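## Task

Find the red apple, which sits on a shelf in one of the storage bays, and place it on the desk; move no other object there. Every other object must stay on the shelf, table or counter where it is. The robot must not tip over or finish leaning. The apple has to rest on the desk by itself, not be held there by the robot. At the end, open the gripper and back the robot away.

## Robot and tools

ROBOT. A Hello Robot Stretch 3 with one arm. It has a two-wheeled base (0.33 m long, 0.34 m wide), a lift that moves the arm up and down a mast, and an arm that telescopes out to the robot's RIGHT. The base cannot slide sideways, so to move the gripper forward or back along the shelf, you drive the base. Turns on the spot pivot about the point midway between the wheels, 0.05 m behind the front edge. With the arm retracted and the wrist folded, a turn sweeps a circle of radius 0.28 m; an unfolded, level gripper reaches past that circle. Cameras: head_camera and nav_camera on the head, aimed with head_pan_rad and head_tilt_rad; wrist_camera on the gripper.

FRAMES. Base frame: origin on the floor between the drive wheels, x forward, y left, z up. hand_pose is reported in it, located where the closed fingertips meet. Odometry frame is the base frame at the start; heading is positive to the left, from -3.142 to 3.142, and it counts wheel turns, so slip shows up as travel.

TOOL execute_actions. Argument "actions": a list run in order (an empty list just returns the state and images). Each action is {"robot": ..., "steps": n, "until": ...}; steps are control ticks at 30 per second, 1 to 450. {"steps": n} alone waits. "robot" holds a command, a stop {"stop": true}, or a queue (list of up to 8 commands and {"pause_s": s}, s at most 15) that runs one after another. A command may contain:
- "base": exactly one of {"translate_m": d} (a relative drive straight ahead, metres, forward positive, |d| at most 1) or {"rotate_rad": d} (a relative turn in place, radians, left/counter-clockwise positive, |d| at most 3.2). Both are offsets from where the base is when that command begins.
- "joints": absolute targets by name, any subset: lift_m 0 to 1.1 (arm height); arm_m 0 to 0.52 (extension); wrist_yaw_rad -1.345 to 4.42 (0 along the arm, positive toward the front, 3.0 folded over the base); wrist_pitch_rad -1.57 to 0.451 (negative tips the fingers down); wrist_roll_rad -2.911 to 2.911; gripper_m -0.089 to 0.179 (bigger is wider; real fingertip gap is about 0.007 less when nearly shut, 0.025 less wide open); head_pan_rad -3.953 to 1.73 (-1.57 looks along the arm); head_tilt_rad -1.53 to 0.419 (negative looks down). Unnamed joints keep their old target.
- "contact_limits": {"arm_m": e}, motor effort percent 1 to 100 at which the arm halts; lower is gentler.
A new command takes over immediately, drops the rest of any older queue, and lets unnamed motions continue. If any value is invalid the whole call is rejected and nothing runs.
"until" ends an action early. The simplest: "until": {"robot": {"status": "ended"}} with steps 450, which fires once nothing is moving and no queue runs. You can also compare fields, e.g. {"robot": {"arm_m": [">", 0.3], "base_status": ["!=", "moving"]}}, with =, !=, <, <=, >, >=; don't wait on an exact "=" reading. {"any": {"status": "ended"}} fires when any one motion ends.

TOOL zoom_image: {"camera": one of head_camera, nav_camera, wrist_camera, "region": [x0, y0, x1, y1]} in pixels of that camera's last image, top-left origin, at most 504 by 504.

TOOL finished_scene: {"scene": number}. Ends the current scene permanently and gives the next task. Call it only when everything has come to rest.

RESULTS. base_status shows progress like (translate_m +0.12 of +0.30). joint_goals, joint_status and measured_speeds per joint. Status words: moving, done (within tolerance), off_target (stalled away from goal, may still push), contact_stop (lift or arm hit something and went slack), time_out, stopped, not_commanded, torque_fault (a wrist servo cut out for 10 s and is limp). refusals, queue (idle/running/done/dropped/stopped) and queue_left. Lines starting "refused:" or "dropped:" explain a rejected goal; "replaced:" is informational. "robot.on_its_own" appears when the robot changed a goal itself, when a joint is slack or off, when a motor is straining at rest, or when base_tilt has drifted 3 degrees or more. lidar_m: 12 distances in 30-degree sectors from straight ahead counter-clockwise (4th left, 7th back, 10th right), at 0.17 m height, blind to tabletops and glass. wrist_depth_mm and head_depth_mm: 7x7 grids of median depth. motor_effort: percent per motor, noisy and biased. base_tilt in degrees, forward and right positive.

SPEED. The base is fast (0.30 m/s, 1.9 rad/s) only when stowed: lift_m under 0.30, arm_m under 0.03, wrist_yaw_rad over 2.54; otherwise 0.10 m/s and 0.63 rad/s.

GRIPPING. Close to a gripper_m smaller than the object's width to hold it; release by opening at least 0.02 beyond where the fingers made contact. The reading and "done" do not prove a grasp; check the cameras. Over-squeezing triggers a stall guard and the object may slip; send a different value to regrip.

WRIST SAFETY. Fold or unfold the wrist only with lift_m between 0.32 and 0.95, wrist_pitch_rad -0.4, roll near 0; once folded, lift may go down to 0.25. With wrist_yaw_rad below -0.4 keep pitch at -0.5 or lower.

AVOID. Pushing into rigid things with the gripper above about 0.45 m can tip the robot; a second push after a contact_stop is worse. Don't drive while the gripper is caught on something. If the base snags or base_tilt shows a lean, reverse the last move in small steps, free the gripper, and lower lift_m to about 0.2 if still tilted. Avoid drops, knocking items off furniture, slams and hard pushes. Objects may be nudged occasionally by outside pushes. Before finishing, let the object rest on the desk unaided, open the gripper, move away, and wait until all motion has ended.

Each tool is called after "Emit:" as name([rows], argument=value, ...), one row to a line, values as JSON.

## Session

Emit:
execute_actions(actions=[])

Scene clock: 0.00 s.
robot.base_odometry: x=+0.000 y=+0.000 heading=+0.000 (m, m, rad; robot's odometry frame)
robot.turned_by_wheels: +0.000 (rad since the last result)
robot.turned_by_imu: +0.000 (rad since the last result)
robot.base_tilt: forward=-0.4 right=+1.5 (deg)
robot.lidar_m: 0.79 0.70 0.71 0.85 1.18 1.27 1.30 2.42 1.47 0.90 0.79 0.79
robot.head_depth_mm: 898 896 883 869 834 823 816 / 979 983 982 965 964 951 939 / 916 924 933 934 945 953 961 / 835 846 850 855 863 869 877 / 772 776 781 786 794 797 804 / 714 718 728 727 735 736 740 / 667 669 673 678 682 684 690
robot.base_status: not_commanded
robot.joint_positions: lift_m=+0.328 arm_m=+0.003 wrist_yaw_rad=+2.827 wrist_pitch_rad=-0.540 wrist_roll_rad=-0.020 gripper_m=+0.037 head_pan_rad=-0.019 head_tilt_rad=-0.022
robot.joint_goals: lift_m=+0.328 arm_m=+0.003 wrist_yaw_rad=+2.827 wrist_pitch_rad=-0.540 wrist_roll_rad=-0.020 gripper_m=+0.037 head_pan_rad=-0.019 head_tilt_rad=-0.022
robot.joint_status: lift_m=not_commanded arm_m=not_commanded wrist_yaw_rad=not_commanded wrist_pitch_rad=not_commanded wrist_roll_rad=not_commanded gripper_m=not_commanded head_pan_rad=not_commanded head_tilt_rad=not_commanded
robot.measured_speeds: translate_m=+0.000 rotate_rad=+0.000 lift_m=+0.000 arm_m=+0.000 wrist_yaw_rad=+0.000 wrist_pitch_rad=+0.000 wrist_roll_rad=+0.000 head_pan_rad=+0.000 head_tilt_rad=+0.000
robot: refusals=0 queue=idle queue_left=0
robot.motor_effort: left_wheel=-1 right_wheel=+0 lift_m=+18 arm_m=-1 wrist_yaw_rad=+0 wrist_pitch_rad=+8 wrist_roll_rad=+0 gripper_m=+0 head_pan_rad=-1 head_tilt_rad=+2 (%)
robot.hand_pose: x=+0.0429 y=+0.0496 z=+0.3143 quat_wxyz=(+0.293, +0.696, +0.083, +0.651) (m; robot's base frame)
robot.wrist_depth_mm: - - 958 792 669 589 520 / - - - 883 763 642 565 / - 932 922 885 783 693 601 / 732 749 750 748 732 710 641 / 594 - 597 603 622 609 605 / 513 498 - 506 511 517 507 / 467 - - 448 436 451 457
pictures: head_camera (sideways: a quarter turn clockwise sets it upright), nav_camera (sideways: a quarter turn counterclockwise sets it upright), wrist_camera
Images, in order (width x height): head_camera 896x504, nav_camera 672x504, wrist_camera 644x364.

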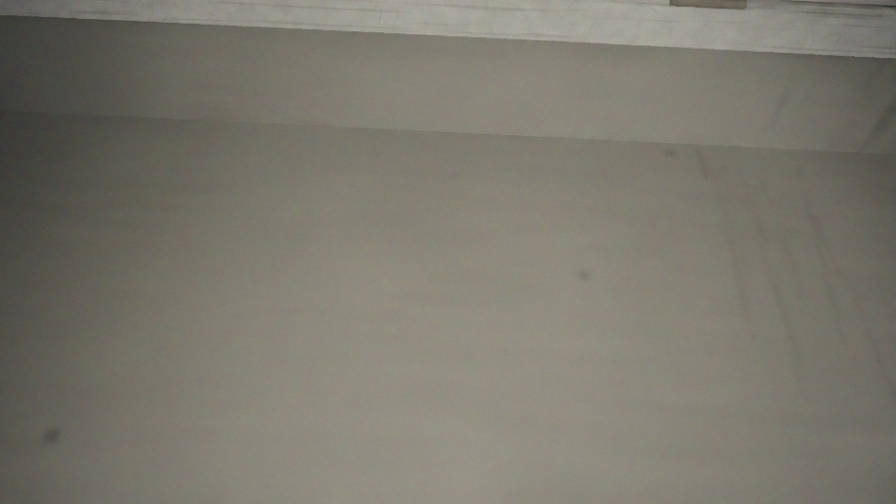

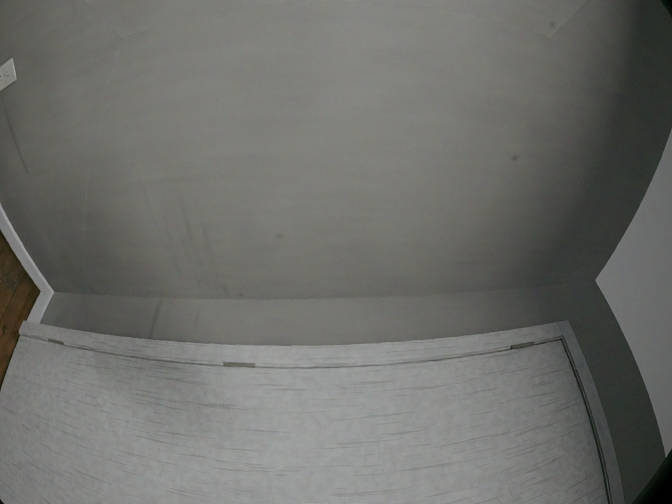

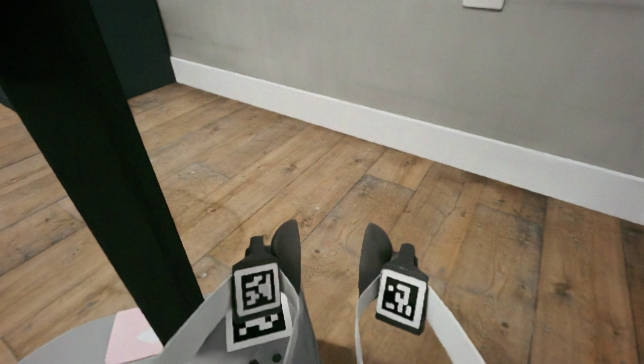

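Emit:
execute_actions([
  {"robot":[{"base":{"rotate_rad":-2.36},"joints":{"head_pan_rad":-0.7,"head_tilt_rad":-0.5,"lift_m":0.27}}],"steps":450,"until":{"robot":{"status":"ended"}}},
])

Emit:
execute_actions([
  {"robot":[{"base":{"translate_m":0.45},"joints":{"head_pan_rad":-2.0,"head_tilt_rad":-0.45}}],"steps":450,"until":{"robot":{"status":"ended"}}},
])

Scene clock: 12.10 s.
robot.base_odometry: x=+0.000 y=+0.000 heading=-2.360 (m, m, rad; robot's odometry frame)
robot.turned_by_wheels: -2.360 (rad since the last result)
robot.turned_by_imu: -2.366 (rad since the last result)
robot.base_tilt: forward=-0.5 right=+1.5 (deg)
robot.lidar_m: 2.31 1.07 0.80 0.79 0.84 0.72 0.70 0.75 1.08 1.98 1.28 2.31
robot.head_depth_mm: 1209 1263 1340 1400 1486 1541 1333 / 2216 2428 2572 1623 1710 1627 1325 / 2099 2259 2501 2689 2056 1606 1324 / 1978 2168 2335 2551 2040 1614 1320 / 2144 2324 2553 2675 2048 1609 1317 / 3505 3768 - 2783 2030 1600 1311 / 3392 3564 3558 2803 2023 1601 1311
robot.base_status: done (rotate_rad -2.3599 of -2.3600)
robot.joint_positions: lift_m=+0.270 arm_m=+0.003 wrist_yaw_rad=+2.827 wrist_pitch_rad=-0.540 wrist_roll_rad=-0.020 gripper_m=+0.037 head_pan_rad=-0.693 head_tilt_rad=-0.494
robot.joint_goals: lift_m=+0.270 arm_m=+0.003 wrist_yaw_rad=+2.827 wrist_pitch_rad=-0.540 wrist_roll_rad=-0.020 gripper_m=+0.037 head_pan_rad=-0.700 head_tilt_rad=-0.500
robot.joint_status: lift_m=done arm_m=not_commanded wrist_yaw_rad=not_commanded wrist_pitch_rad=not_commanded wrist_roll_rad=not_commanded gripper_m=not_commanded head_pan_rad=done head_tilt_rad=done
robot.measured_speeds: translate_m=+0.000 rotate_rad=+0.000 lift_m=+0.000 arm_m=+0.000 wrist_yaw_rad=+0.000 wrist_pitch_rad=+0.000 wrist_roll_rad=+0.000 head_pan_rad=+0.000 head_tilt_rad=+0.000
robot: refusals=0 queue=done queue_left=0
robot.motor_effort: left_wheel=+2(10) right_wheel=-3(8) lift_m=+17(19) arm_m=-1(1) wrist_yaw_rad=+0(1) wrist_pitch_rad=+8(8) wrist_roll_rad=+0(0) gripper_m=+0(0) head_pan_rad=-4(43) head_tilt_rad=-3(26) (%)
robot.hand_pose: x=+0.0429 y=+0.0495 z=+0.2564 quat_wxyz=(+0.293, +0.696, +0.083, +0.650) (m; robot's base frame)
robot.wrist_depth_mm: - 712 754 785 833 883 955 / - 791 810 849 945 968 - / - 815 815 825 822 841 815 / 631 651 636 649 652 644 636 / 527 - 546 532 520 528 518 / 466 - - 453 456 453 451 / - - - 398 384 388 388
pictures: head_camera (sideways: a quarter turn clockwise sets it upright), nav_camera (sideways: a quarter turn counterclockwise sets it upright), wrist_camera
Images, in order (width x height): head_camera 896x504, nav_camera 672x504, wrist_camera 644x364.

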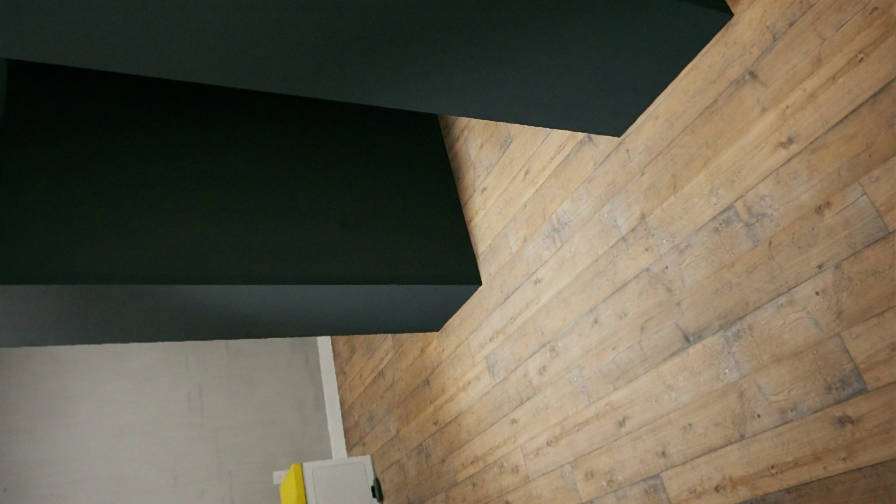

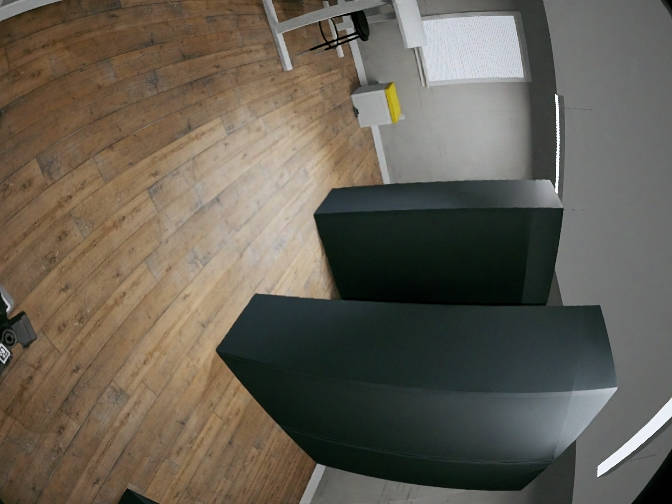

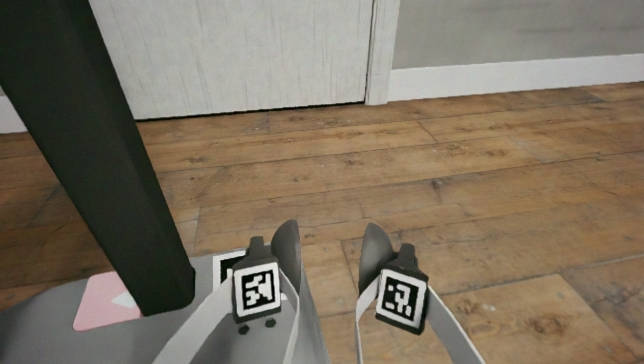

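Scene clock: 15.27 s.
robot.base_odometry: x=-0.319 y=-0.317 heading=-2.360 (m, m, rad; robot's odometry frame)
robot.turned_by_wheels: +0.000 (rad since the last result)
robot.turned_by_imu: -0.001 (rad since the last result)
robot.base_tilt: forward=-0.4 right=+1.5 (deg)
robot.lidar_m: 1.87 1.02 0.79 0.75 0.80 1.16 1.15 1.22 1.31 1.14 1.19 1.95
robot.head_depth_mm: 1108 1162 1238 1349 1504 1630 1360 / 1783 1971 1968 1753 1537 1612 1362 / 1766 1927 2082 2192 2064 1666 1354 / 2555 2707 2912 2898 2156 1669 1354 / 2506 2697 2916 3029 2176 1656 1350 / 2447 2637 2849 3008 2132 1665 1343 / 2390 2602 2769 2656 2054 1638 1338
robot.base_status: done (translate_m +0.4500 of +0.4500)
robot.joint_positions: lift_m=+0.270 arm_m=+0.003 wrist_yaw_rad=+2.827 wrist_pitch_rad=-0.541 wrist_roll_rad=-0.020 gripper_m=+0.037 head_pan_rad=-1.993 head_tilt_rad=-0.458
robot.joint_goals: lift_m=+0.270 arm_m=+0.003 wrist_yaw_rad=+2.827 wrist_pitch_rad=-0.541 wrist_roll_rad=-0.020 gripper_m=+0.037 head_pan_rad=-2.000 head_tilt_rad=-0.450
robot.joint_status: lift_m=done arm_m=not_commanded wrist_yaw_rad=not_commanded wrist_pitch_rad=not_commanded wrist_roll_rad=not_commanded gripper_m=not_commanded head_pan_rad=done head_tilt_rad=done
robot.measured_speeds: translate_m=+0.000 rotate_rad=+0.000 lift_m=+0.000 arm_m=+0.000 wrist_yaw_rad=+0.000 wrist_pitch_rad=+0.000 wrist_roll_rad=+0.000 head_pan_rad=+0.000 head_tilt_rad=+0.000
robot: refusals=0 queue=done queue_left=0
robot.motor_effort: left_wheel=+1(9) right_wheel=-3(6) lift_m=+16(16) arm_m=-2(1) wrist_yaw_rad=+0(0) wrist_pitch_rad=+8(8) wrist_roll_rad=+0(1) gripper_m=+0(1) head_pan_rad=-4(47) head_tilt_rad=+5(7) (%)
robot.hand_pose: x=+0.0429 y=+0.0495 z=+0.2563 quat_wxyz=(+0.293, +0.696, +0.083, +0.650) (m; robot's base frame)
robot.wrist_depth_mm: - 679 707 781 816 862 914 / - 747 783 828 899 943 977 / - 812 809 813 811 810 838 / 646 642 628 646 640 647 660 / 518 - 542 539 534 525 523 / 464 - - 455 453 445 451 / - - - 399 381 397 389
pictures: head_camera (sideways: a quarter turn clockwise sets it upright), nav_camera (sideways: a quarter turn counterclockwise sets it upright), wrist_camera
Images, in order (width x height): head_camera 896x504, nav_camera 672x504, wrist_camera 644x364.

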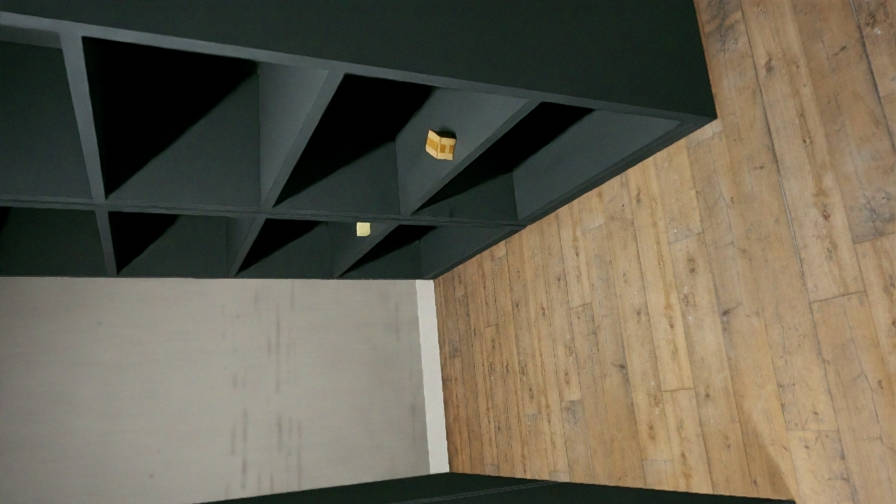

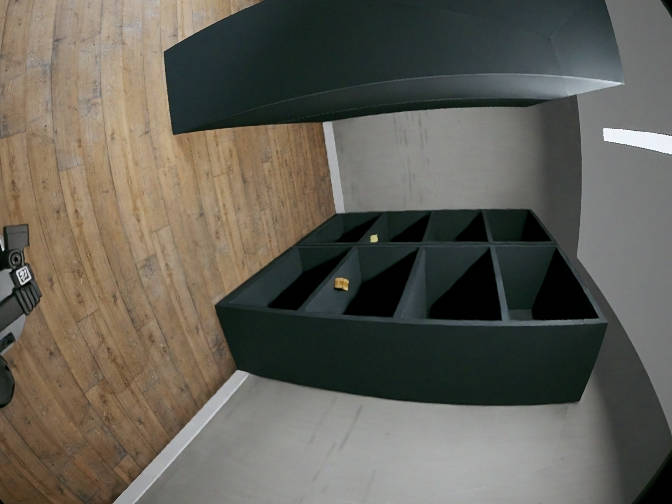

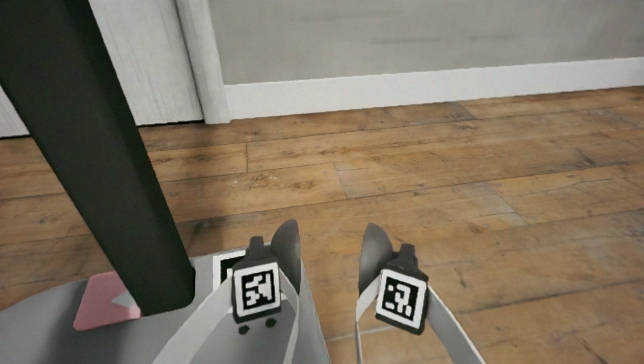

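Emit:
execute_actions([
  {"robot":[{"base":{"rotate_rad":-0.39}},{"base":{"translate_m":1.0}},{"base":{"rotate_rad":0.3}},{"base":{"translate_m":0.3}}],"steps":450,"until":{"robot":{"status":"ended"}}},
])

Scene clock: 34.37 s.
robot.base_odometry: x=-1.475 y=-0.890 heading=-2.450 (m, m, rad; robot's odometry frame)
robot.turned_by_wheels: -0.090 (rad since the last result)
robot.turned_by_imu: -0.093 (rad since the last result)
robot.base_tilt: forward=-0.4 right=+1.5 (deg)
robot.lidar_m: 1.86 0.90 0.87 1.08 1.12 1.52 2.38 1.17 0.98 1.46 0.89 1.14
robot.head_depth_mm: 801 863 941 1032 1170 1321 1368 / 1508 1680 1091 1038 1126 1237 1328 / 1521 1684 1676 1847 1462 1577 1344 / 1503 1635 1744 1849 2004 1669 1358 / 2245 2379 2590 2727 2160 1648 1343 / 2235 2395 2572 2725 2140 1644 1346 / 2174 2320 2498 2677 2136 1648 1353
robot.base_status: done (translate_m +0.3000 of +0.3000)
robot.joint_positions: lift_m=+0.270 arm_m=+0.003 wrist_yaw_rad=+2.827 wrist_pitch_rad=-0.541 wrist_roll_rad=-0.020 gripper_m=+0.037 head_pan_rad=-1.993 head_tilt_rad=-0.457
robot.joint_goals: lift_m=+0.270 arm_m=+0.003 wrist_yaw_rad=+2.827 wrist_pitch_rad=-0.541 wrist_roll_rad=-0.020 gripper_m=+0.037 head_pan_rad=-2.000 head_tilt_rad=-0.450
robot.joint_status: lift_m=done arm_m=not_commanded wrist_yaw_rad=not_commanded wrist_pitch_rad=not_commanded wrist_roll_rad=not_commanded gripper_m=not_commanded head_pan_rad=done head_tilt_rad=done
robot.measured_speeds: translate_m=+0.000 rotate_rad=+0.000 lift_m=+0.000 arm_m=+0.000 wrist_yaw_rad=+0.000 wrist_pitch_rad=+0.000 wrist_roll_rad=+0.000 head_pan_rad=+0.000 head_tilt_rad=+0.000
robot: refusals=0 queue=done queue_left=0
robot.motor_effort: left_wheel=-2(9) right_wheel=+2(9) lift_m=+17(16) arm_m=-1(1) wrist_yaw_rad=+0(0) wrist_pitch_rad=+8(8) wrist_roll_rad=+0(1) gripper_m=+0(0) head_pan_rad=-4(4) head_tilt_rad=+2(4) (%)
robot.hand_pose: x=+0.0429 y=+0.0495 z=+0.2563 quat_wxyz=(+0.293, +0.696, +0.083, +0.650) (m; robot's base frame)
robot.wrist_depth_mm: - 948 - - - - - / - - - - - - - / - 791 827 802 806 782 816 / 646 656 645 637 648 634 650 / 538 - 539 529 521 528 542 / 462 - - 453 450 458 451 / - - - 400 382 397 392
pictures: head_camera (sideways: a quarter turn clockwise sets it upright), nav_camera (sideways: a quarter turn counterclockwise sets it upright), wrist_camera
Images, in order (width x height): head_camera 896x504, nav_camera 672x504, wrist_camera 644x364.

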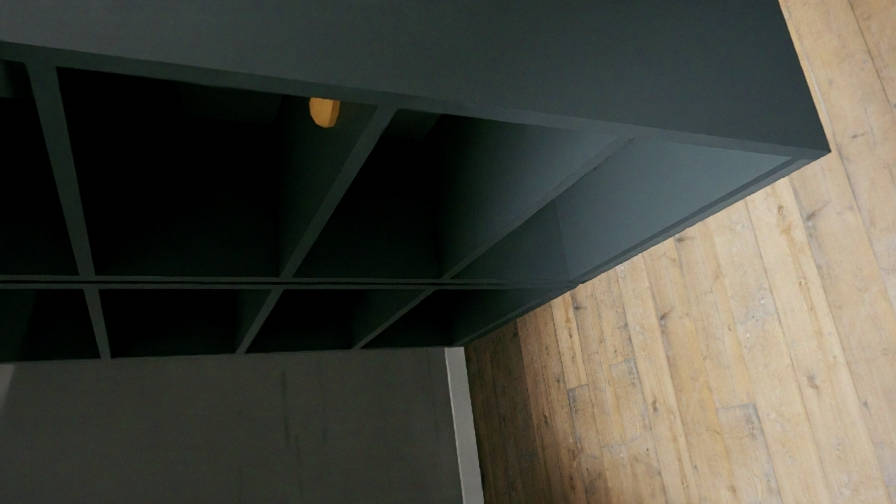

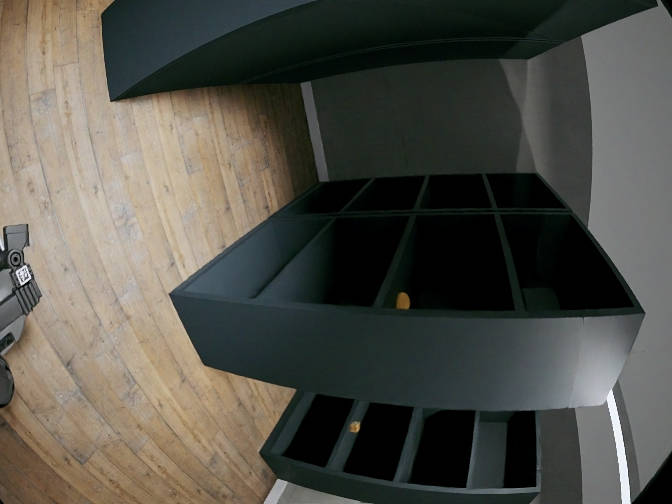

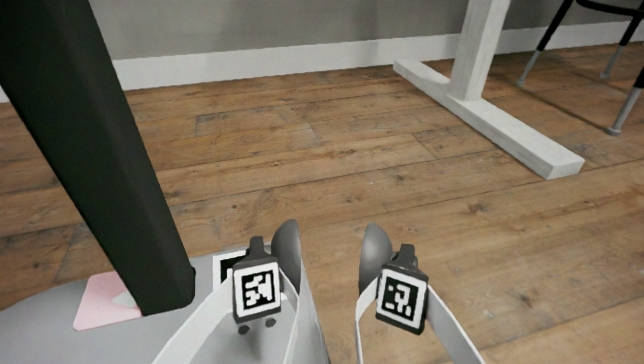

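Emit:
execute_actions([
  {"robot":[{"base":{"rotate_rad":-0.2}},{"base":{"translate_m":1.0}},{"base":{"rotate_rad":0.2}},{"base":{"translate_m":0.2}}],"steps":450,"until":{"robot":{"status":"ended"}}},
])

Scene clock: 53.47 s.
robot.base_odometry: x=-2.510 y=-1.490 heading=-2.450 (m, m, rad; robot's odometry frame)
robot.turned_by_wheels: +0.000 (rad since the last result)
robot.turned_by_imu: -0.002 (rad since the last result)
robot.base_tilt: forward=-0.5 right=+1.5 (deg)
robot.lidar_m: 0.69 1.23 1.08 0.62 1.33 1.81 3.13 0.86 0.70 1.52 1.72 0.74
robot.head_depth_mm: 572 622 682 754 840 957 1114 / 573 611 657 717 799 902 1028 / 924 1474 1310 871 1187 911 1019 / 1216 1408 1299 1620 1344 1516 1322 / 1260 1381 1510 1620 1808 1655 1350 / 1992 2179 2380 2521 2121 1649 1349 / 1986 2138 2281 2497 2143 1651 1337
robot.base_status: done (translate_m +0.2000 of +0.2000)
robot.joint_positions: lift_m=+0.270 arm_m=+0.003 wrist_yaw_rad=+2.827 wrist_pitch_rad=-0.541 wrist_roll_rad=-0.020 gripper_m=+0.037 head_pan_rad=-1.993 head_tilt_rad=-0.457
robot.joint_goals: lift_m=+0.270 arm_m=+0.003 wrist_yaw_rad=+2.827 wrist_pitch_rad=-0.541 wrist_roll_rad=-0.020 gripper_m=+0.037 head_pan_rad=-2.000 head_tilt_rad=-0.450
robot.joint_status: lift_m=done arm_m=not_commanded wrist_yaw_rad=not_commanded wrist_pitch_rad=not_commanded wrist_roll_rad=not_commanded gripper_m=not_commanded head_pan_rad=done head_tilt_rad=done
robot.measured_speeds: translate_m=+0.000 rotate_rad=+0.000 lift_m=+0.000 arm_m=+0.000 wrist_yaw_rad=+0.000 wrist_pitch_rad=+0.000 wrist_roll_rad=+0.000 head_pan_rad=+0.000 head_tilt_rad=+0.000
robot: refusals=0 queue=done queue_left=0
robot.motor_effort: left_wheel=-3(9) right_wheel=+2(7) lift_m=+16(17) arm_m=-1(1) wrist_yaw_rad=+0(0) wrist_pitch_rad=+8(8) wrist_roll_rad=+0(0) gripper_m=+0(1) head_pan_rad=-3(4) head_tilt_rad=+3(4) (%)
robot.hand_pose: x=+0.0429 y=+0.0494 z=+0.2563 quat_wxyz=(+0.293, +0.696, +0.083, +0.650) (m; robot's base frame)
robot.wrist_depth_mm: - - - - - - - / - - - - - - - / - 826 807 809 819 816 794 / 635 652 651 636 638 643 646 / 538 - 548 532 524 528 529 / 467 - - 448 443 450 448 / - - - 399 381 395 391
pictures: head_camera (sideways: a quarter turn clockwise sets it upright), nav_camera (sideways: a quarter turn counterclockwise sets it upright), wrist_camera
Images, in order (width x height): head_camera 896x504, nav_camera 672x504, wrist_camera 644x364.

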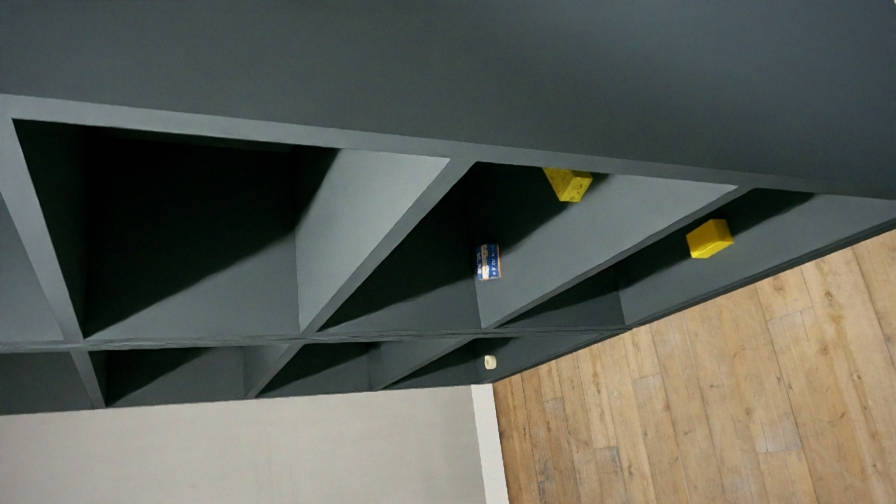

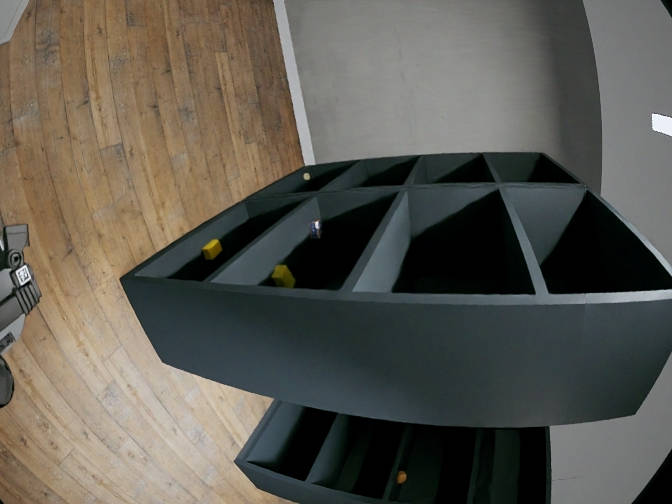

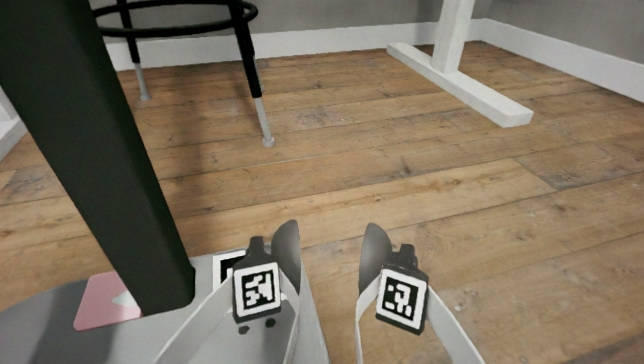

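Emit:
execute_actions([
  {"robot":[{"base":{"translate_m":0.25}},{"base":{"rotate_rad":-1.57},"joints":{"head_pan_rad":-1.57,"head_tilt_rad":-0.5}},{"base":{"translate_m":1.0}}],"steps":450,"until":{"robot":{"status":"ended"}}},
])

Emit:
execute_actions([
  {"robot":[{"base":{"translate_m":0.75},"joints":{"head_pan_rad":-1.4}}],"steps":450,"until":{"robot":{"status":"ended"}}},
])

Scene clock: 72.97 s.
robot.base_odometry: x=-3.341 y=-0.880 heading=+2.263 (m, m, rad; robot's odometry frame)
robot.turned_by_wheels: -1.570 (rad since the last result)
robot.turned_by_imu: -1.575 (rad since the last result)
robot.base_tilt: forward=-0.5 right=+1.4 (deg)
robot.lidar_m: 1.46 1.34 0.98 0.94 0.95 0.81 1.63 1.98 0.70 1.05 0.77 1.50
robot.head_depth_mm: 854 919 971 696 1155 965 1032 / 859 929 984 693 1187 957 1187 / 864 936 994 689 1179 959 1184 / 869 943 1001 726 1191 948 1178 / 877 950 1008 720 1201 948 1210 / 885 955 1010 716 1216 946 1213 / 891 963 1013 714 1158 940 1177
robot.base_status: done (translate_m +1.0000 of +1.0000)
robot.joint_positions: lift_m=+0.270 arm_m=+0.003 wrist_yaw_rad=+2.827 wrist_pitch_rad=-0.541 wrist_roll_rad=-0.020 gripper_m=+0.037 head_pan_rad=-1.577 head_tilt_rad=-0.494
robot.joint_goals: lift_m=+0.270 arm_m=+0.003 wrist_yaw_rad=+2.827 wrist_pitch_rad=-0.541 wrist_roll_rad=-0.020 gripper_m=+0.037 head_pan_rad=-1.570 head_tilt_rad=-0.500
robot.joint_status: lift_m=done arm_m=not_commanded wrist_yaw_rad=not_commanded wrist_pitch_rad=not_commanded wrist_roll_rad=not_commanded gripper_m=not_commanded head_pan_rad=done head_tilt_rad=done
robot.measured_speeds: translate_m=+0.000 rotate_rad=+0.000 lift_m=+0.000 arm_m=+0.000 wrist_yaw_rad=+0.000 wrist_pitch_rad=+0.000 wrist_roll_rad=+0.000 head_pan_rad=+0.000 head_tilt_rad=+0.000
robot: refusals=0 queue=done queue_left=0
robot.motor_effort: left_wheel=+2(9) right_wheel=-2(7) lift_m=+17(17) arm_m=-1(1) wrist_yaw_rad=+0(0) wrist_pitch_rad=+8(8) wrist_roll_rad=+0(0) gripper_m=+0(0) head_pan_rad=+3(37) head_tilt_rad=-1(7) (%)
robot.hand_pose: x=+0.0429 y=+0.0494 z=+0.2562 quat_wxyz=(+0.293, +0.696, +0.083, +0.650) (m; robot's base frame)
robot.wrist_depth_mm: - 824 868 995 - - - / - 885 970 - - - - / - 811 801 804 823 801 801 / 640 666 641 621 640 644 652 / 527 - 526 524 523 528 524 / 461 - - 444 448 456 445 / - - - 403 389 391 393
pictures: head_camera (sideways: a quarter turn clockwise sets it upright), nav_camera (sideways: a quarter turn counterclockwise sets it upright), wrist_camera
Images, in order (width x height): head_camera 896x504, nav_camera 672x504, wrist_camera 644x364.

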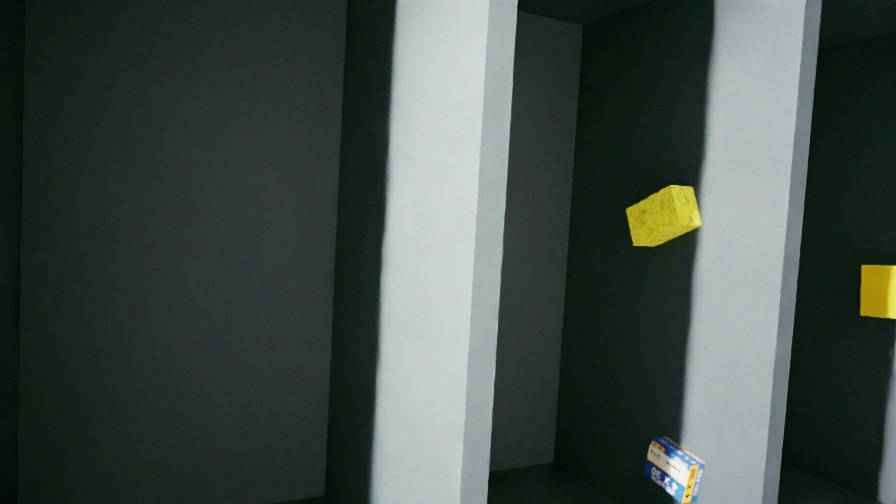

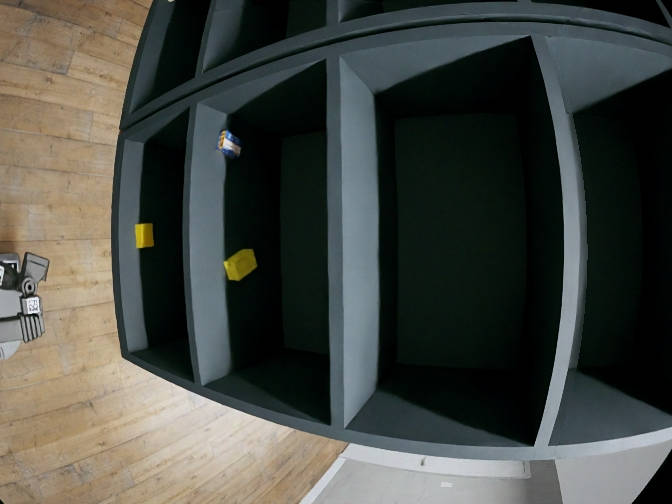

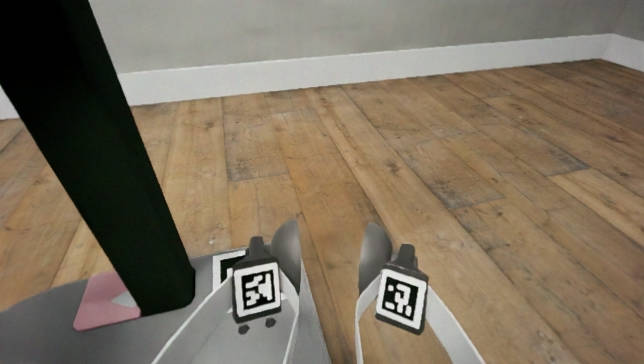

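Scene clock: 77.27 s.
robot.base_odometry: x=-3.820 y=-0.303 heading=+2.263 (m, m, rad; robot's odometry frame)
robot.turned_by_wheels: +0.000 (rad since the last result)
robot.turned_by_imu: -0.001 (rad since the last result)
robot.base_tilt: forward=-0.4 right=+1.5 (deg)
robot.lidar_m: 0.72 0.75 0.98 0.94 0.98 1.34 1.75 1.25 0.63 0.64 0.95 0.75
robot.head_depth_mm: 835 898 959 696 1120 930 828 / 851 918 978 692 1160 957 1159 / 874 940 1001 688 1185 950 1190 / 894 971 1024 723 1219 952 1213 / 916 992 1046 761 1216 950 1239 / 943 1021 1072 761 1207 976 1232 / 968 1049 1082 802 1185 1005 1229
robot.base_status: done (translate_m +0.7500 of +0.7500)
robot.joint_positions: lift_m=+0.270 arm_m=+0.003 wrist_yaw_rad=+2.827 wrist_pitch_rad=-0.541 wrist_roll_rad=-0.020 gripper_m=+0.037 head_pan_rad=-1.407 head_tilt_rad=-0.494
robot.joint_goals: lift_m=+0.270 arm_m=+0.003 wrist_yaw_rad=+2.827 wrist_pitch_rad=-0.541 wrist_roll_rad=-0.020 gripper_m=+0.037 head_pan_rad=-1.400 head_tilt_rad=-0.500
robot.joint_status: lift_m=done arm_m=not_commanded wrist_yaw_rad=not_commanded wrist_pitch_rad=not_commanded wrist_roll_rad=not_commanded gripper_m=not_commanded head_pan_rad=done head_tilt_rad=done
robot.measured_speeds: translate_m=+0.000 rotate_rad=+0.000 lift_m=+0.000 arm_m=+0.000 wrist_yaw_rad=+0.000 wrist_pitch_rad=+0.000 wrist_roll_rad=+0.000 head_pan_rad=+0.000 head_tilt_rad=+0.000
robot: refusals=0 queue=done queue_left=0
robot.motor_effort: left_wheel=+1(9) right_wheel=-2(5) lift_m=+17(17) arm_m=-1(2) wrist_yaw_rad=+0(0) wrist_pitch_rad=+8(8) wrist_roll_rad=+0(0) gripper_m=-1(0) head_pan_rad=+4(20) head_tilt_rad=-1(2) (%)
robot.hand_pose: x=+0.0429 y=+0.0494 z=+0.2562 quat_wxyz=(+0.293, +0.696, +0.083, +0.650) (m; robot's base frame)
robot.wrist_depth_mm: - 843 869 947 - 866 622 / - 912 939 - - 863 640 / - 809 799 822 801 775 672 / 629 644 644 636 632 633 619 / 527 - 536 535 524 528 530 / 459 - - 452 446 450 446 / - - - 402 385 394 394
pictures: head_camera (sideways: a quarter turn clockwise sets it upright), nav_camera (sideways: a quarter turn counterclockwise sets it upright), wrist_camera
Images, in order (width x height): head_camera 896x504, nav_camera 672x504, wrist_camera 644x364.

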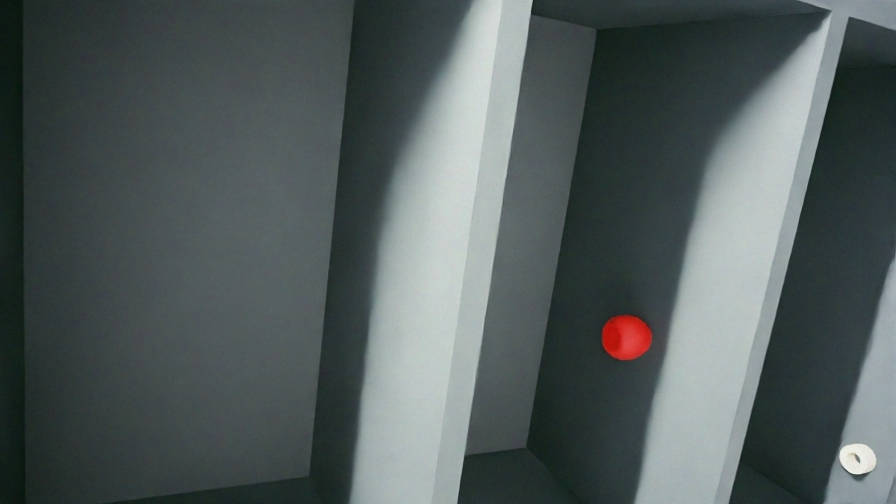

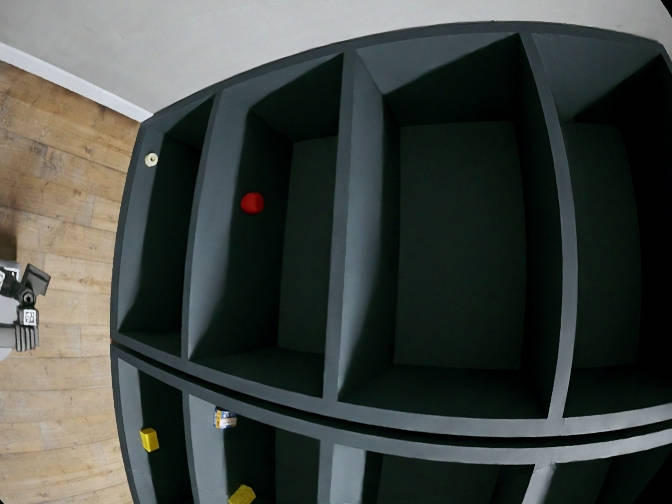

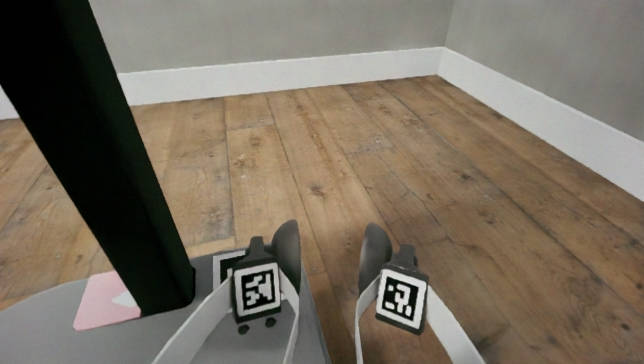

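Emit:
execute_actions([
  {"robot":[{"base":{"translate_m":0.33},"joints":{"head_pan_rad":-1.57,"head_tilt_rad":-0.8}},{"joints":{"lift_m":0.52,"wrist_pitch_rad":-0.4}},{"joints":{"wrist_yaw_rad":0,"wrist_roll_rad":0,"gripper_m":0.16}},{"joints":{"wrist_pitch_rad":-0.2,"arm_m":0.27}}],"steps":450,"until":{"robot":{"status":"ended"}}},
])

Scene clock: 100.87 s.
robot.base_odometry: x=-4.031 y=-0.049 heading=+2.263 (m, m, rad; robot's odometry frame)
robot.turned_by_wheels: +0.000 (rad since the last result)
robot.turned_by_imu: -0.002 (rad since the last result)
robot.base_tilt: forward=-0.5 right=+1.5 (deg)
robot.lidar_m: 0.39 0.41 0.56 0.95 0.98 1.34 1.84 1.50 0.78 1.05 0.56 0.41
robot.head_depth_mm: 872 724 1135 1088 971 1256 1141 / 878 723 1148 1081 934 - 1146 / 889 723 1162 1049 968 1248 1147 / 893 721 1175 1081 1341 1257 1139 / 903 720 1187 1081 1340 1258 1145 / 903 719 1053 1052 1074 1252 1145 / 768 719 815 877 960 1042 1065
robot.base_status: done (translate_m +0.3300 of +0.3300)
robot.joint_positions: lift_m=+0.520 arm_m=+0.270 wrist_yaw_rad=+0.001 wrist_pitch_rad=-0.221 wrist_roll_rad=-0.003 gripper_m=+0.160 head_pan_rad=-1.563 head_tilt_rad=-0.790
robot.joint_goals: lift_m=+0.520 arm_m=+0.270 wrist_yaw_rad=+0.000 wrist_pitch_rad=-0.200 wrist_roll_rad=+0.000 gripper_m=+0.160 head_pan_rad=-1.570 head_tilt_rad=-0.800
robot.joint_status: lift_m=done arm_m=done wrist_yaw_rad=done wrist_pitch_rad=done wrist_roll_rad=done gripper_m=done head_pan_rad=done head_tilt_rad=done
robot.measured_speeds: translate_m=+0.000 rotate_rad=+0.000 lift_m=+0.000 arm_m=+0.000 wrist_yaw_rad=+0.000 wrist_pitch_rad=+0.000 wrist_roll_rad=+0.000 head_pan_rad=+0.000 head_tilt_rad=+0.000
robot: refusals=0 queue=done queue_left=0
robot.motor_effort: left_wheel=+1(9) right_wheel=-3(8) lift_m=+20(20) arm_m=+3(3) wrist_yaw_rad=-1(2) wrist_pitch_rad=+13(15) wrist_roll_rad=+1(2) gripper_m=-1(84) head_pan_rad=-3(22) head_tilt_rad=-3(23) (%)
robot.hand_pose: x=-0.0212 y=-0.6593 z=+0.5788 quat_wxyz=(+0.704, +0.079, -0.701, -0.078) (m; robot's base frame)
robot.wrist_depth_mm: 420 497 492 499 491 485 477 / 410 525 517 522 518 505 496 / 419 549 537 547 539 533 525 / 386 417 421 277 424 419 424 / 283 304 288 289 289 289 290 / 217 - 218 218 218 221 220 / 168 172 176 177 177 170 184
pictures: head_camera (sideways: a quarter turn clockwise sets it upright), nav_camera (sideways: a quarter turn counterclockwise sets it upright), wrist_camera
Images, in order (width x height): head_camera 896x504, nav_camera 672x504, wrist_camera 644x364.

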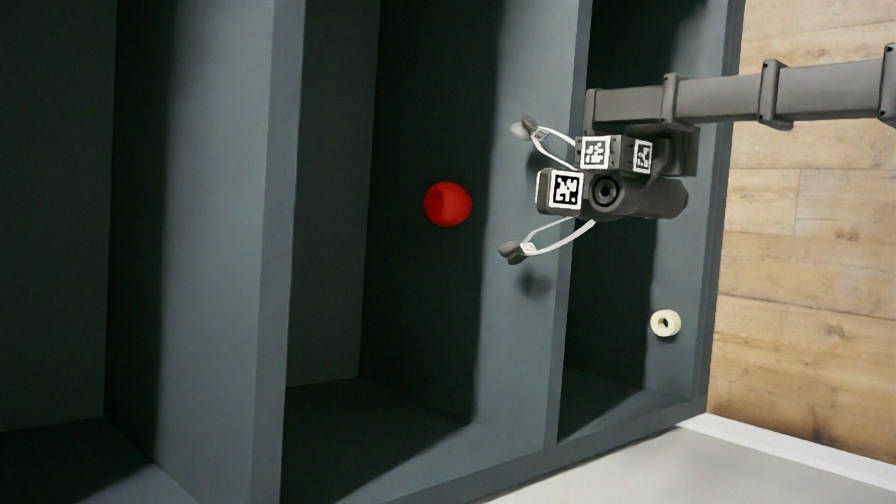

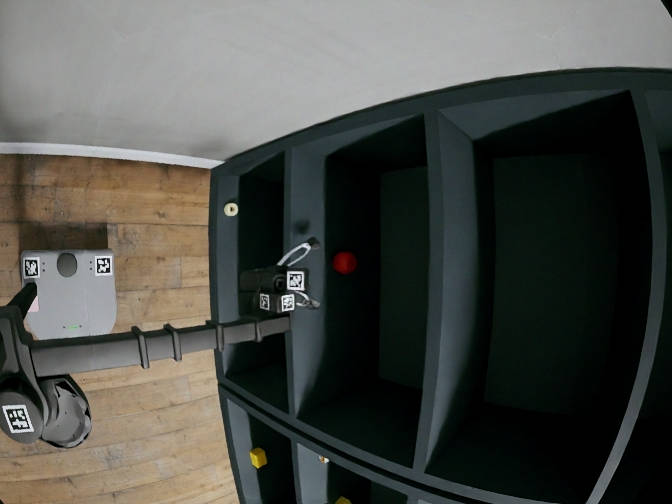

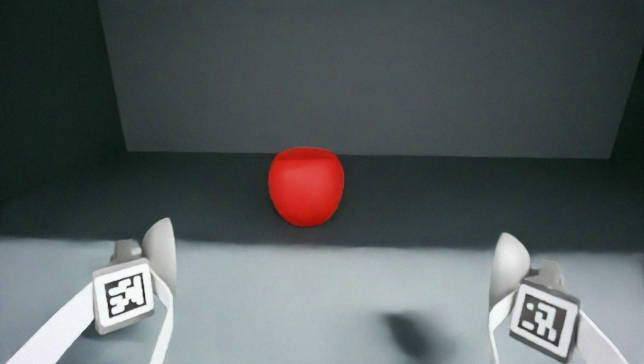

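Emit:
execute_actions([
  {"robot":[{"base":{"translate_m":0.022},"joints":{"lift_m":0.512}},{"joints":{"arm_m":0.43}}],"steps":450,"until":{"robot":{"status":"ended"}}},
])

Scene clock: 111.53 s.
robot.base_odometry: x=-4.045 y=-0.032 heading=+2.263 (m, m, rad; robot's odometry frame)
robot.turned_by_wheels: +0.000 (rad since the last result)
robot.turned_by_imu: -0.001 (rad since the last result)
robot.base_tilt: forward=-0.5 right=+1.5 (deg)
robot.lidar_m: 0.37 0.38 0.53 0.95 0.98 1.34 1.85 0.85 0.79 1.05 0.53 0.38
robot.head_depth_mm: 870 724 1132 1084 965 1249 1141 / 879 722 1146 1113 968 1257 1147 / 884 723 1155 1150 1375 1262 1147 / 893 723 1176 1078 1343 1257 1143 / 904 722 1189 1075 1333 1263 1144 / 894 722 983 1023 1064 1245 1142 / 721 687 759 837 933 983 1016
robot.base_status: done (translate_m +0.0220 of +0.0220)
robot.joint_positions: lift_m=+0.512 arm_m=+0.430 wrist_yaw_rad=+0.001 wrist_pitch_rad=-0.221 wrist_roll_rad=-0.003 gripper_m=+0.160 head_pan_rad=-1.563 head_tilt_rad=-0.790
robot.joint_goals: lift_m=+0.512 arm_m=+0.430 wrist_yaw_rad=+0.000 wrist_pitch_rad=-0.200 wrist_roll_rad=+0.000 gripper_m=+0.160 head_pan_rad=-1.570 head_tilt_rad=-0.800
robot.joint_status: lift_m=done arm_m=done wrist_yaw_rad=done wrist_pitch_rad=done wrist_roll_rad=done gripper_m=done head_pan_rad=done head_tilt_rad=done
robot.measured_speeds: translate_m=+0.000 rotate_rad=+0.000 lift_m=+0.000 arm_m=+0.000 wrist_yaw_rad=+0.000 wrist_pitch_rad=+0.000 wrist_roll_rad=+0.000 head_pan_rad=+0.000 head_tilt_rad=+0.000
robot: refusals=0 queue=done queue_left=0
robot.motor_effort: left_wheel=+1(5) right_wheel=-3(5) lift_m=+16(20) arm_m=+3(4) wrist_yaw_rad=-1(1) wrist_pitch_rad=+13(13) wrist_roll_rad=+1(1) gripper_m=+0(0) head_pan_rad=-4(4) head_tilt_rad=-4(4) (%)
robot.hand_pose: x=-0.0212 y=-0.8193 z=+0.5711 quat_wxyz=(+0.704, +0.079, -0.701, -0.078) (m; robot's base frame)
robot.wrist_depth_mm: 355 353 346 352 346 343 335 / 374 370 375 367 365 358 358 / 388 392 391 384 384 381 377 / 363 389 392 398 397 387 391 / 267 286 270 137 271 272 273 / 203 - 197 114 190 208 208 / - 162 159 117 161 160 174
pictures: head_camera (sideways: a quarter turn clockwise sets it upright), nav_camera (sideways: a quarter turn counterclockwise sets it upright), wrist_camera
Images, in order (width x height): head_camera 896x504, nav_camera 672x504, wrist_camera 644x364.

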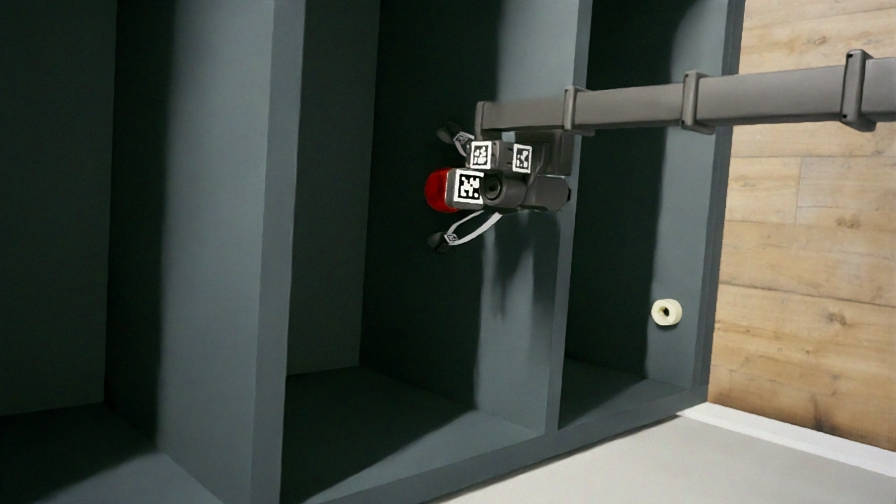

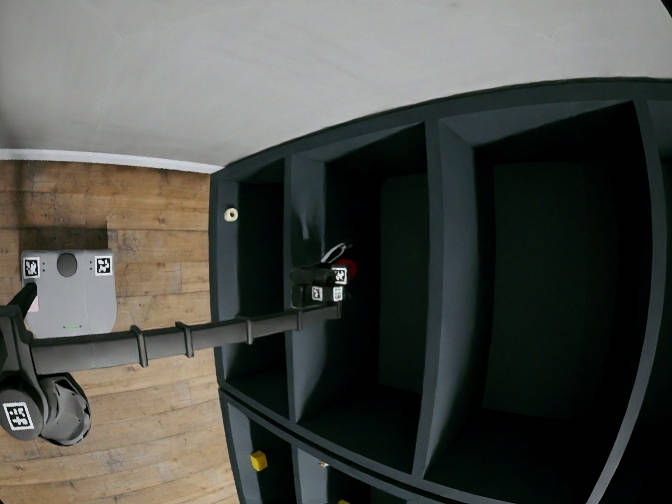

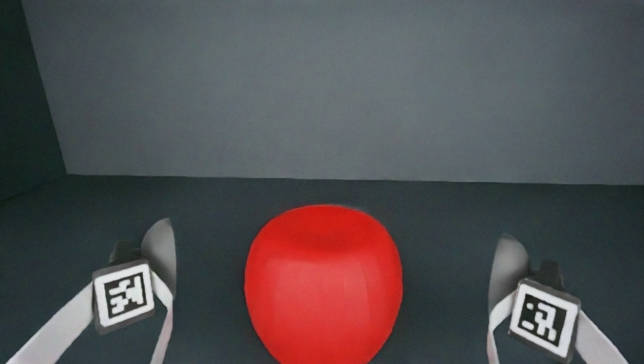

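Pads look slightly high; lower a bit.

Emit:
execute_actions([
  {"robot":[{"base":{"translate_m":0.005},"joints":{"lift_m":0.5}},{"joints":{"gripper_m":0.03}},{"joints":{"lift_m":0.53}}],"steps":450,"until":{"robot":{"status":"ended"}}},
])

Scene clock: 120.33 s.
robot.base_odometry: x=-4.048 y=-0.028 heading=+2.263 (m, m, rad; robot's odometry frame)
robot.turned_by_wheels: +0.000 (rad since the last result)
robot.turned_by_imu: -0.001 (rad since the last result)
robot.base_tilt: forward=-0.5 right=+1.5 (deg)
robot.lidar_m: 0.37 0.38 0.52 0.95 0.98 1.34 1.85 0.85 0.80 1.05 0.52 0.38
robot.head_depth_mm: 868 722 1137 1080 967 1251 1141 / 880 721 1144 1114 969 1253 1155 / 884 722 1158 1146 1359 1258 1141 / 897 720 1170 1081 1343 1259 1139 / 896 718 1194 1085 1345 1255 1144 / 891 719 969 1021 1046 1236 1136 / 708 686 749 827 931 970 1006
robot.base_status: done (translate_m +0.0050 of +0.0050)
robot.joint_positions: lift_m=+0.530 arm_m=+0.430 wrist_yaw_rad=-0.001 wrist_pitch_rad=-0.230 wrist_roll_rad=-0.003 gripper_m=+0.031 head_pan_rad=-1.563 head_tilt_rad=-0.790
robot.joint_goals: lift_m=+0.530 arm_m=+0.430 wrist_yaw_rad=+0.000 wrist_pitch_rad=-0.200 wrist_roll_rad=+0.000 gripper_m=+0.030 head_pan_rad=-1.570 head_tilt_rad=-0.800
robot.joint_status: lift_m=done arm_m=done wrist_yaw_rad=done wrist_pitch_rad=done wrist_roll_rad=done gripper_m=done head_pan_rad=done head_tilt_rad=done
robot.measured_speeds: translate_m=+0.000 rotate_rad=+0.000 lift_m=+0.000 arm_m=+0.000 wrist_yaw_rad=+0.000 wrist_pitch_rad=+0.000 wrist_roll_rad=+0.000 head_pan_rad=+0.000 head_tilt_rad=+0.000
robot: refusals=0 queue=done queue_left=0
robot.motor_effort: left_wheel=+1(4) right_wheel=-2(4) lift_m=+21(21) arm_m=+3(3) wrist_yaw_rad=+1(1) wrist_pitch_rad=+18(18) wrist_roll_rad=+1(1) gripper_m=-18(92) head_pan_rad=-3(4) head_tilt_rad=-4(4) (%)
robot.hand_pose: x=-0.0218 y=-0.8186 z=+0.5866 quat_wxyz=(+0.704, +0.081, -0.701, -0.082) (m; robot's base frame)
robot.wrist_depth_mm: 358 354 353 352 344 344 335 / 368 373 370 369 361 358 350 / 389 395 394 382 380 379 380 / 388 412 400 402 397 397 387 / 299 293 288 110 132 300 301 / 226 227 120 107 112 231 232 / 183 184 180 115 178 186 185
pictures: head_camera (sideways: a quarter turn clockwise sets it upright), nav_camera (sideways: a quarter turn counterclockwise sets it upright), wrist_camera
Images, in order (width x height): head_camera 896x504, nav_camera 672x504, wrist_camera 644x364.

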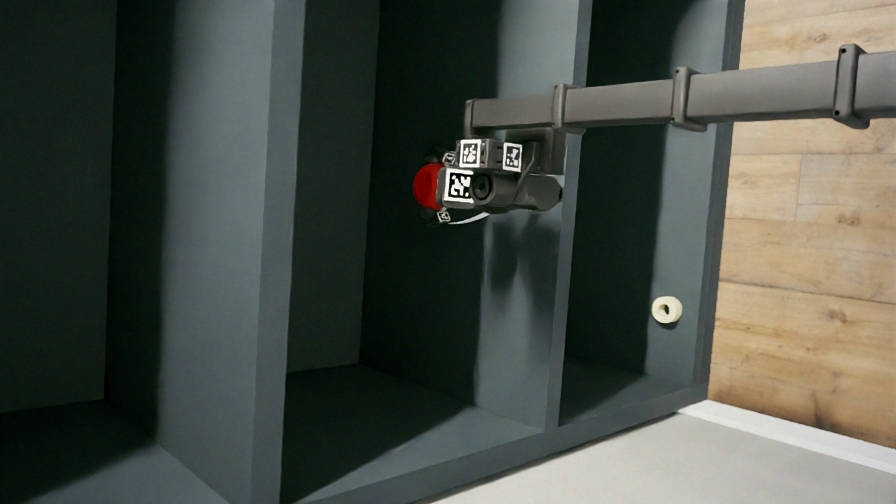

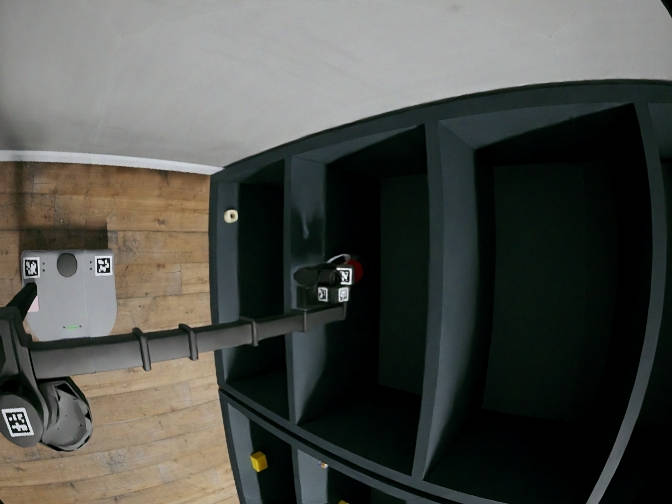

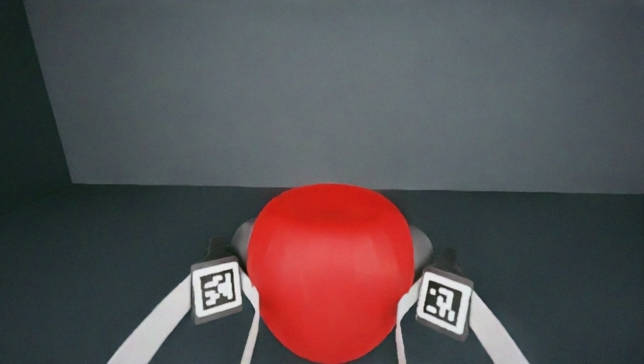

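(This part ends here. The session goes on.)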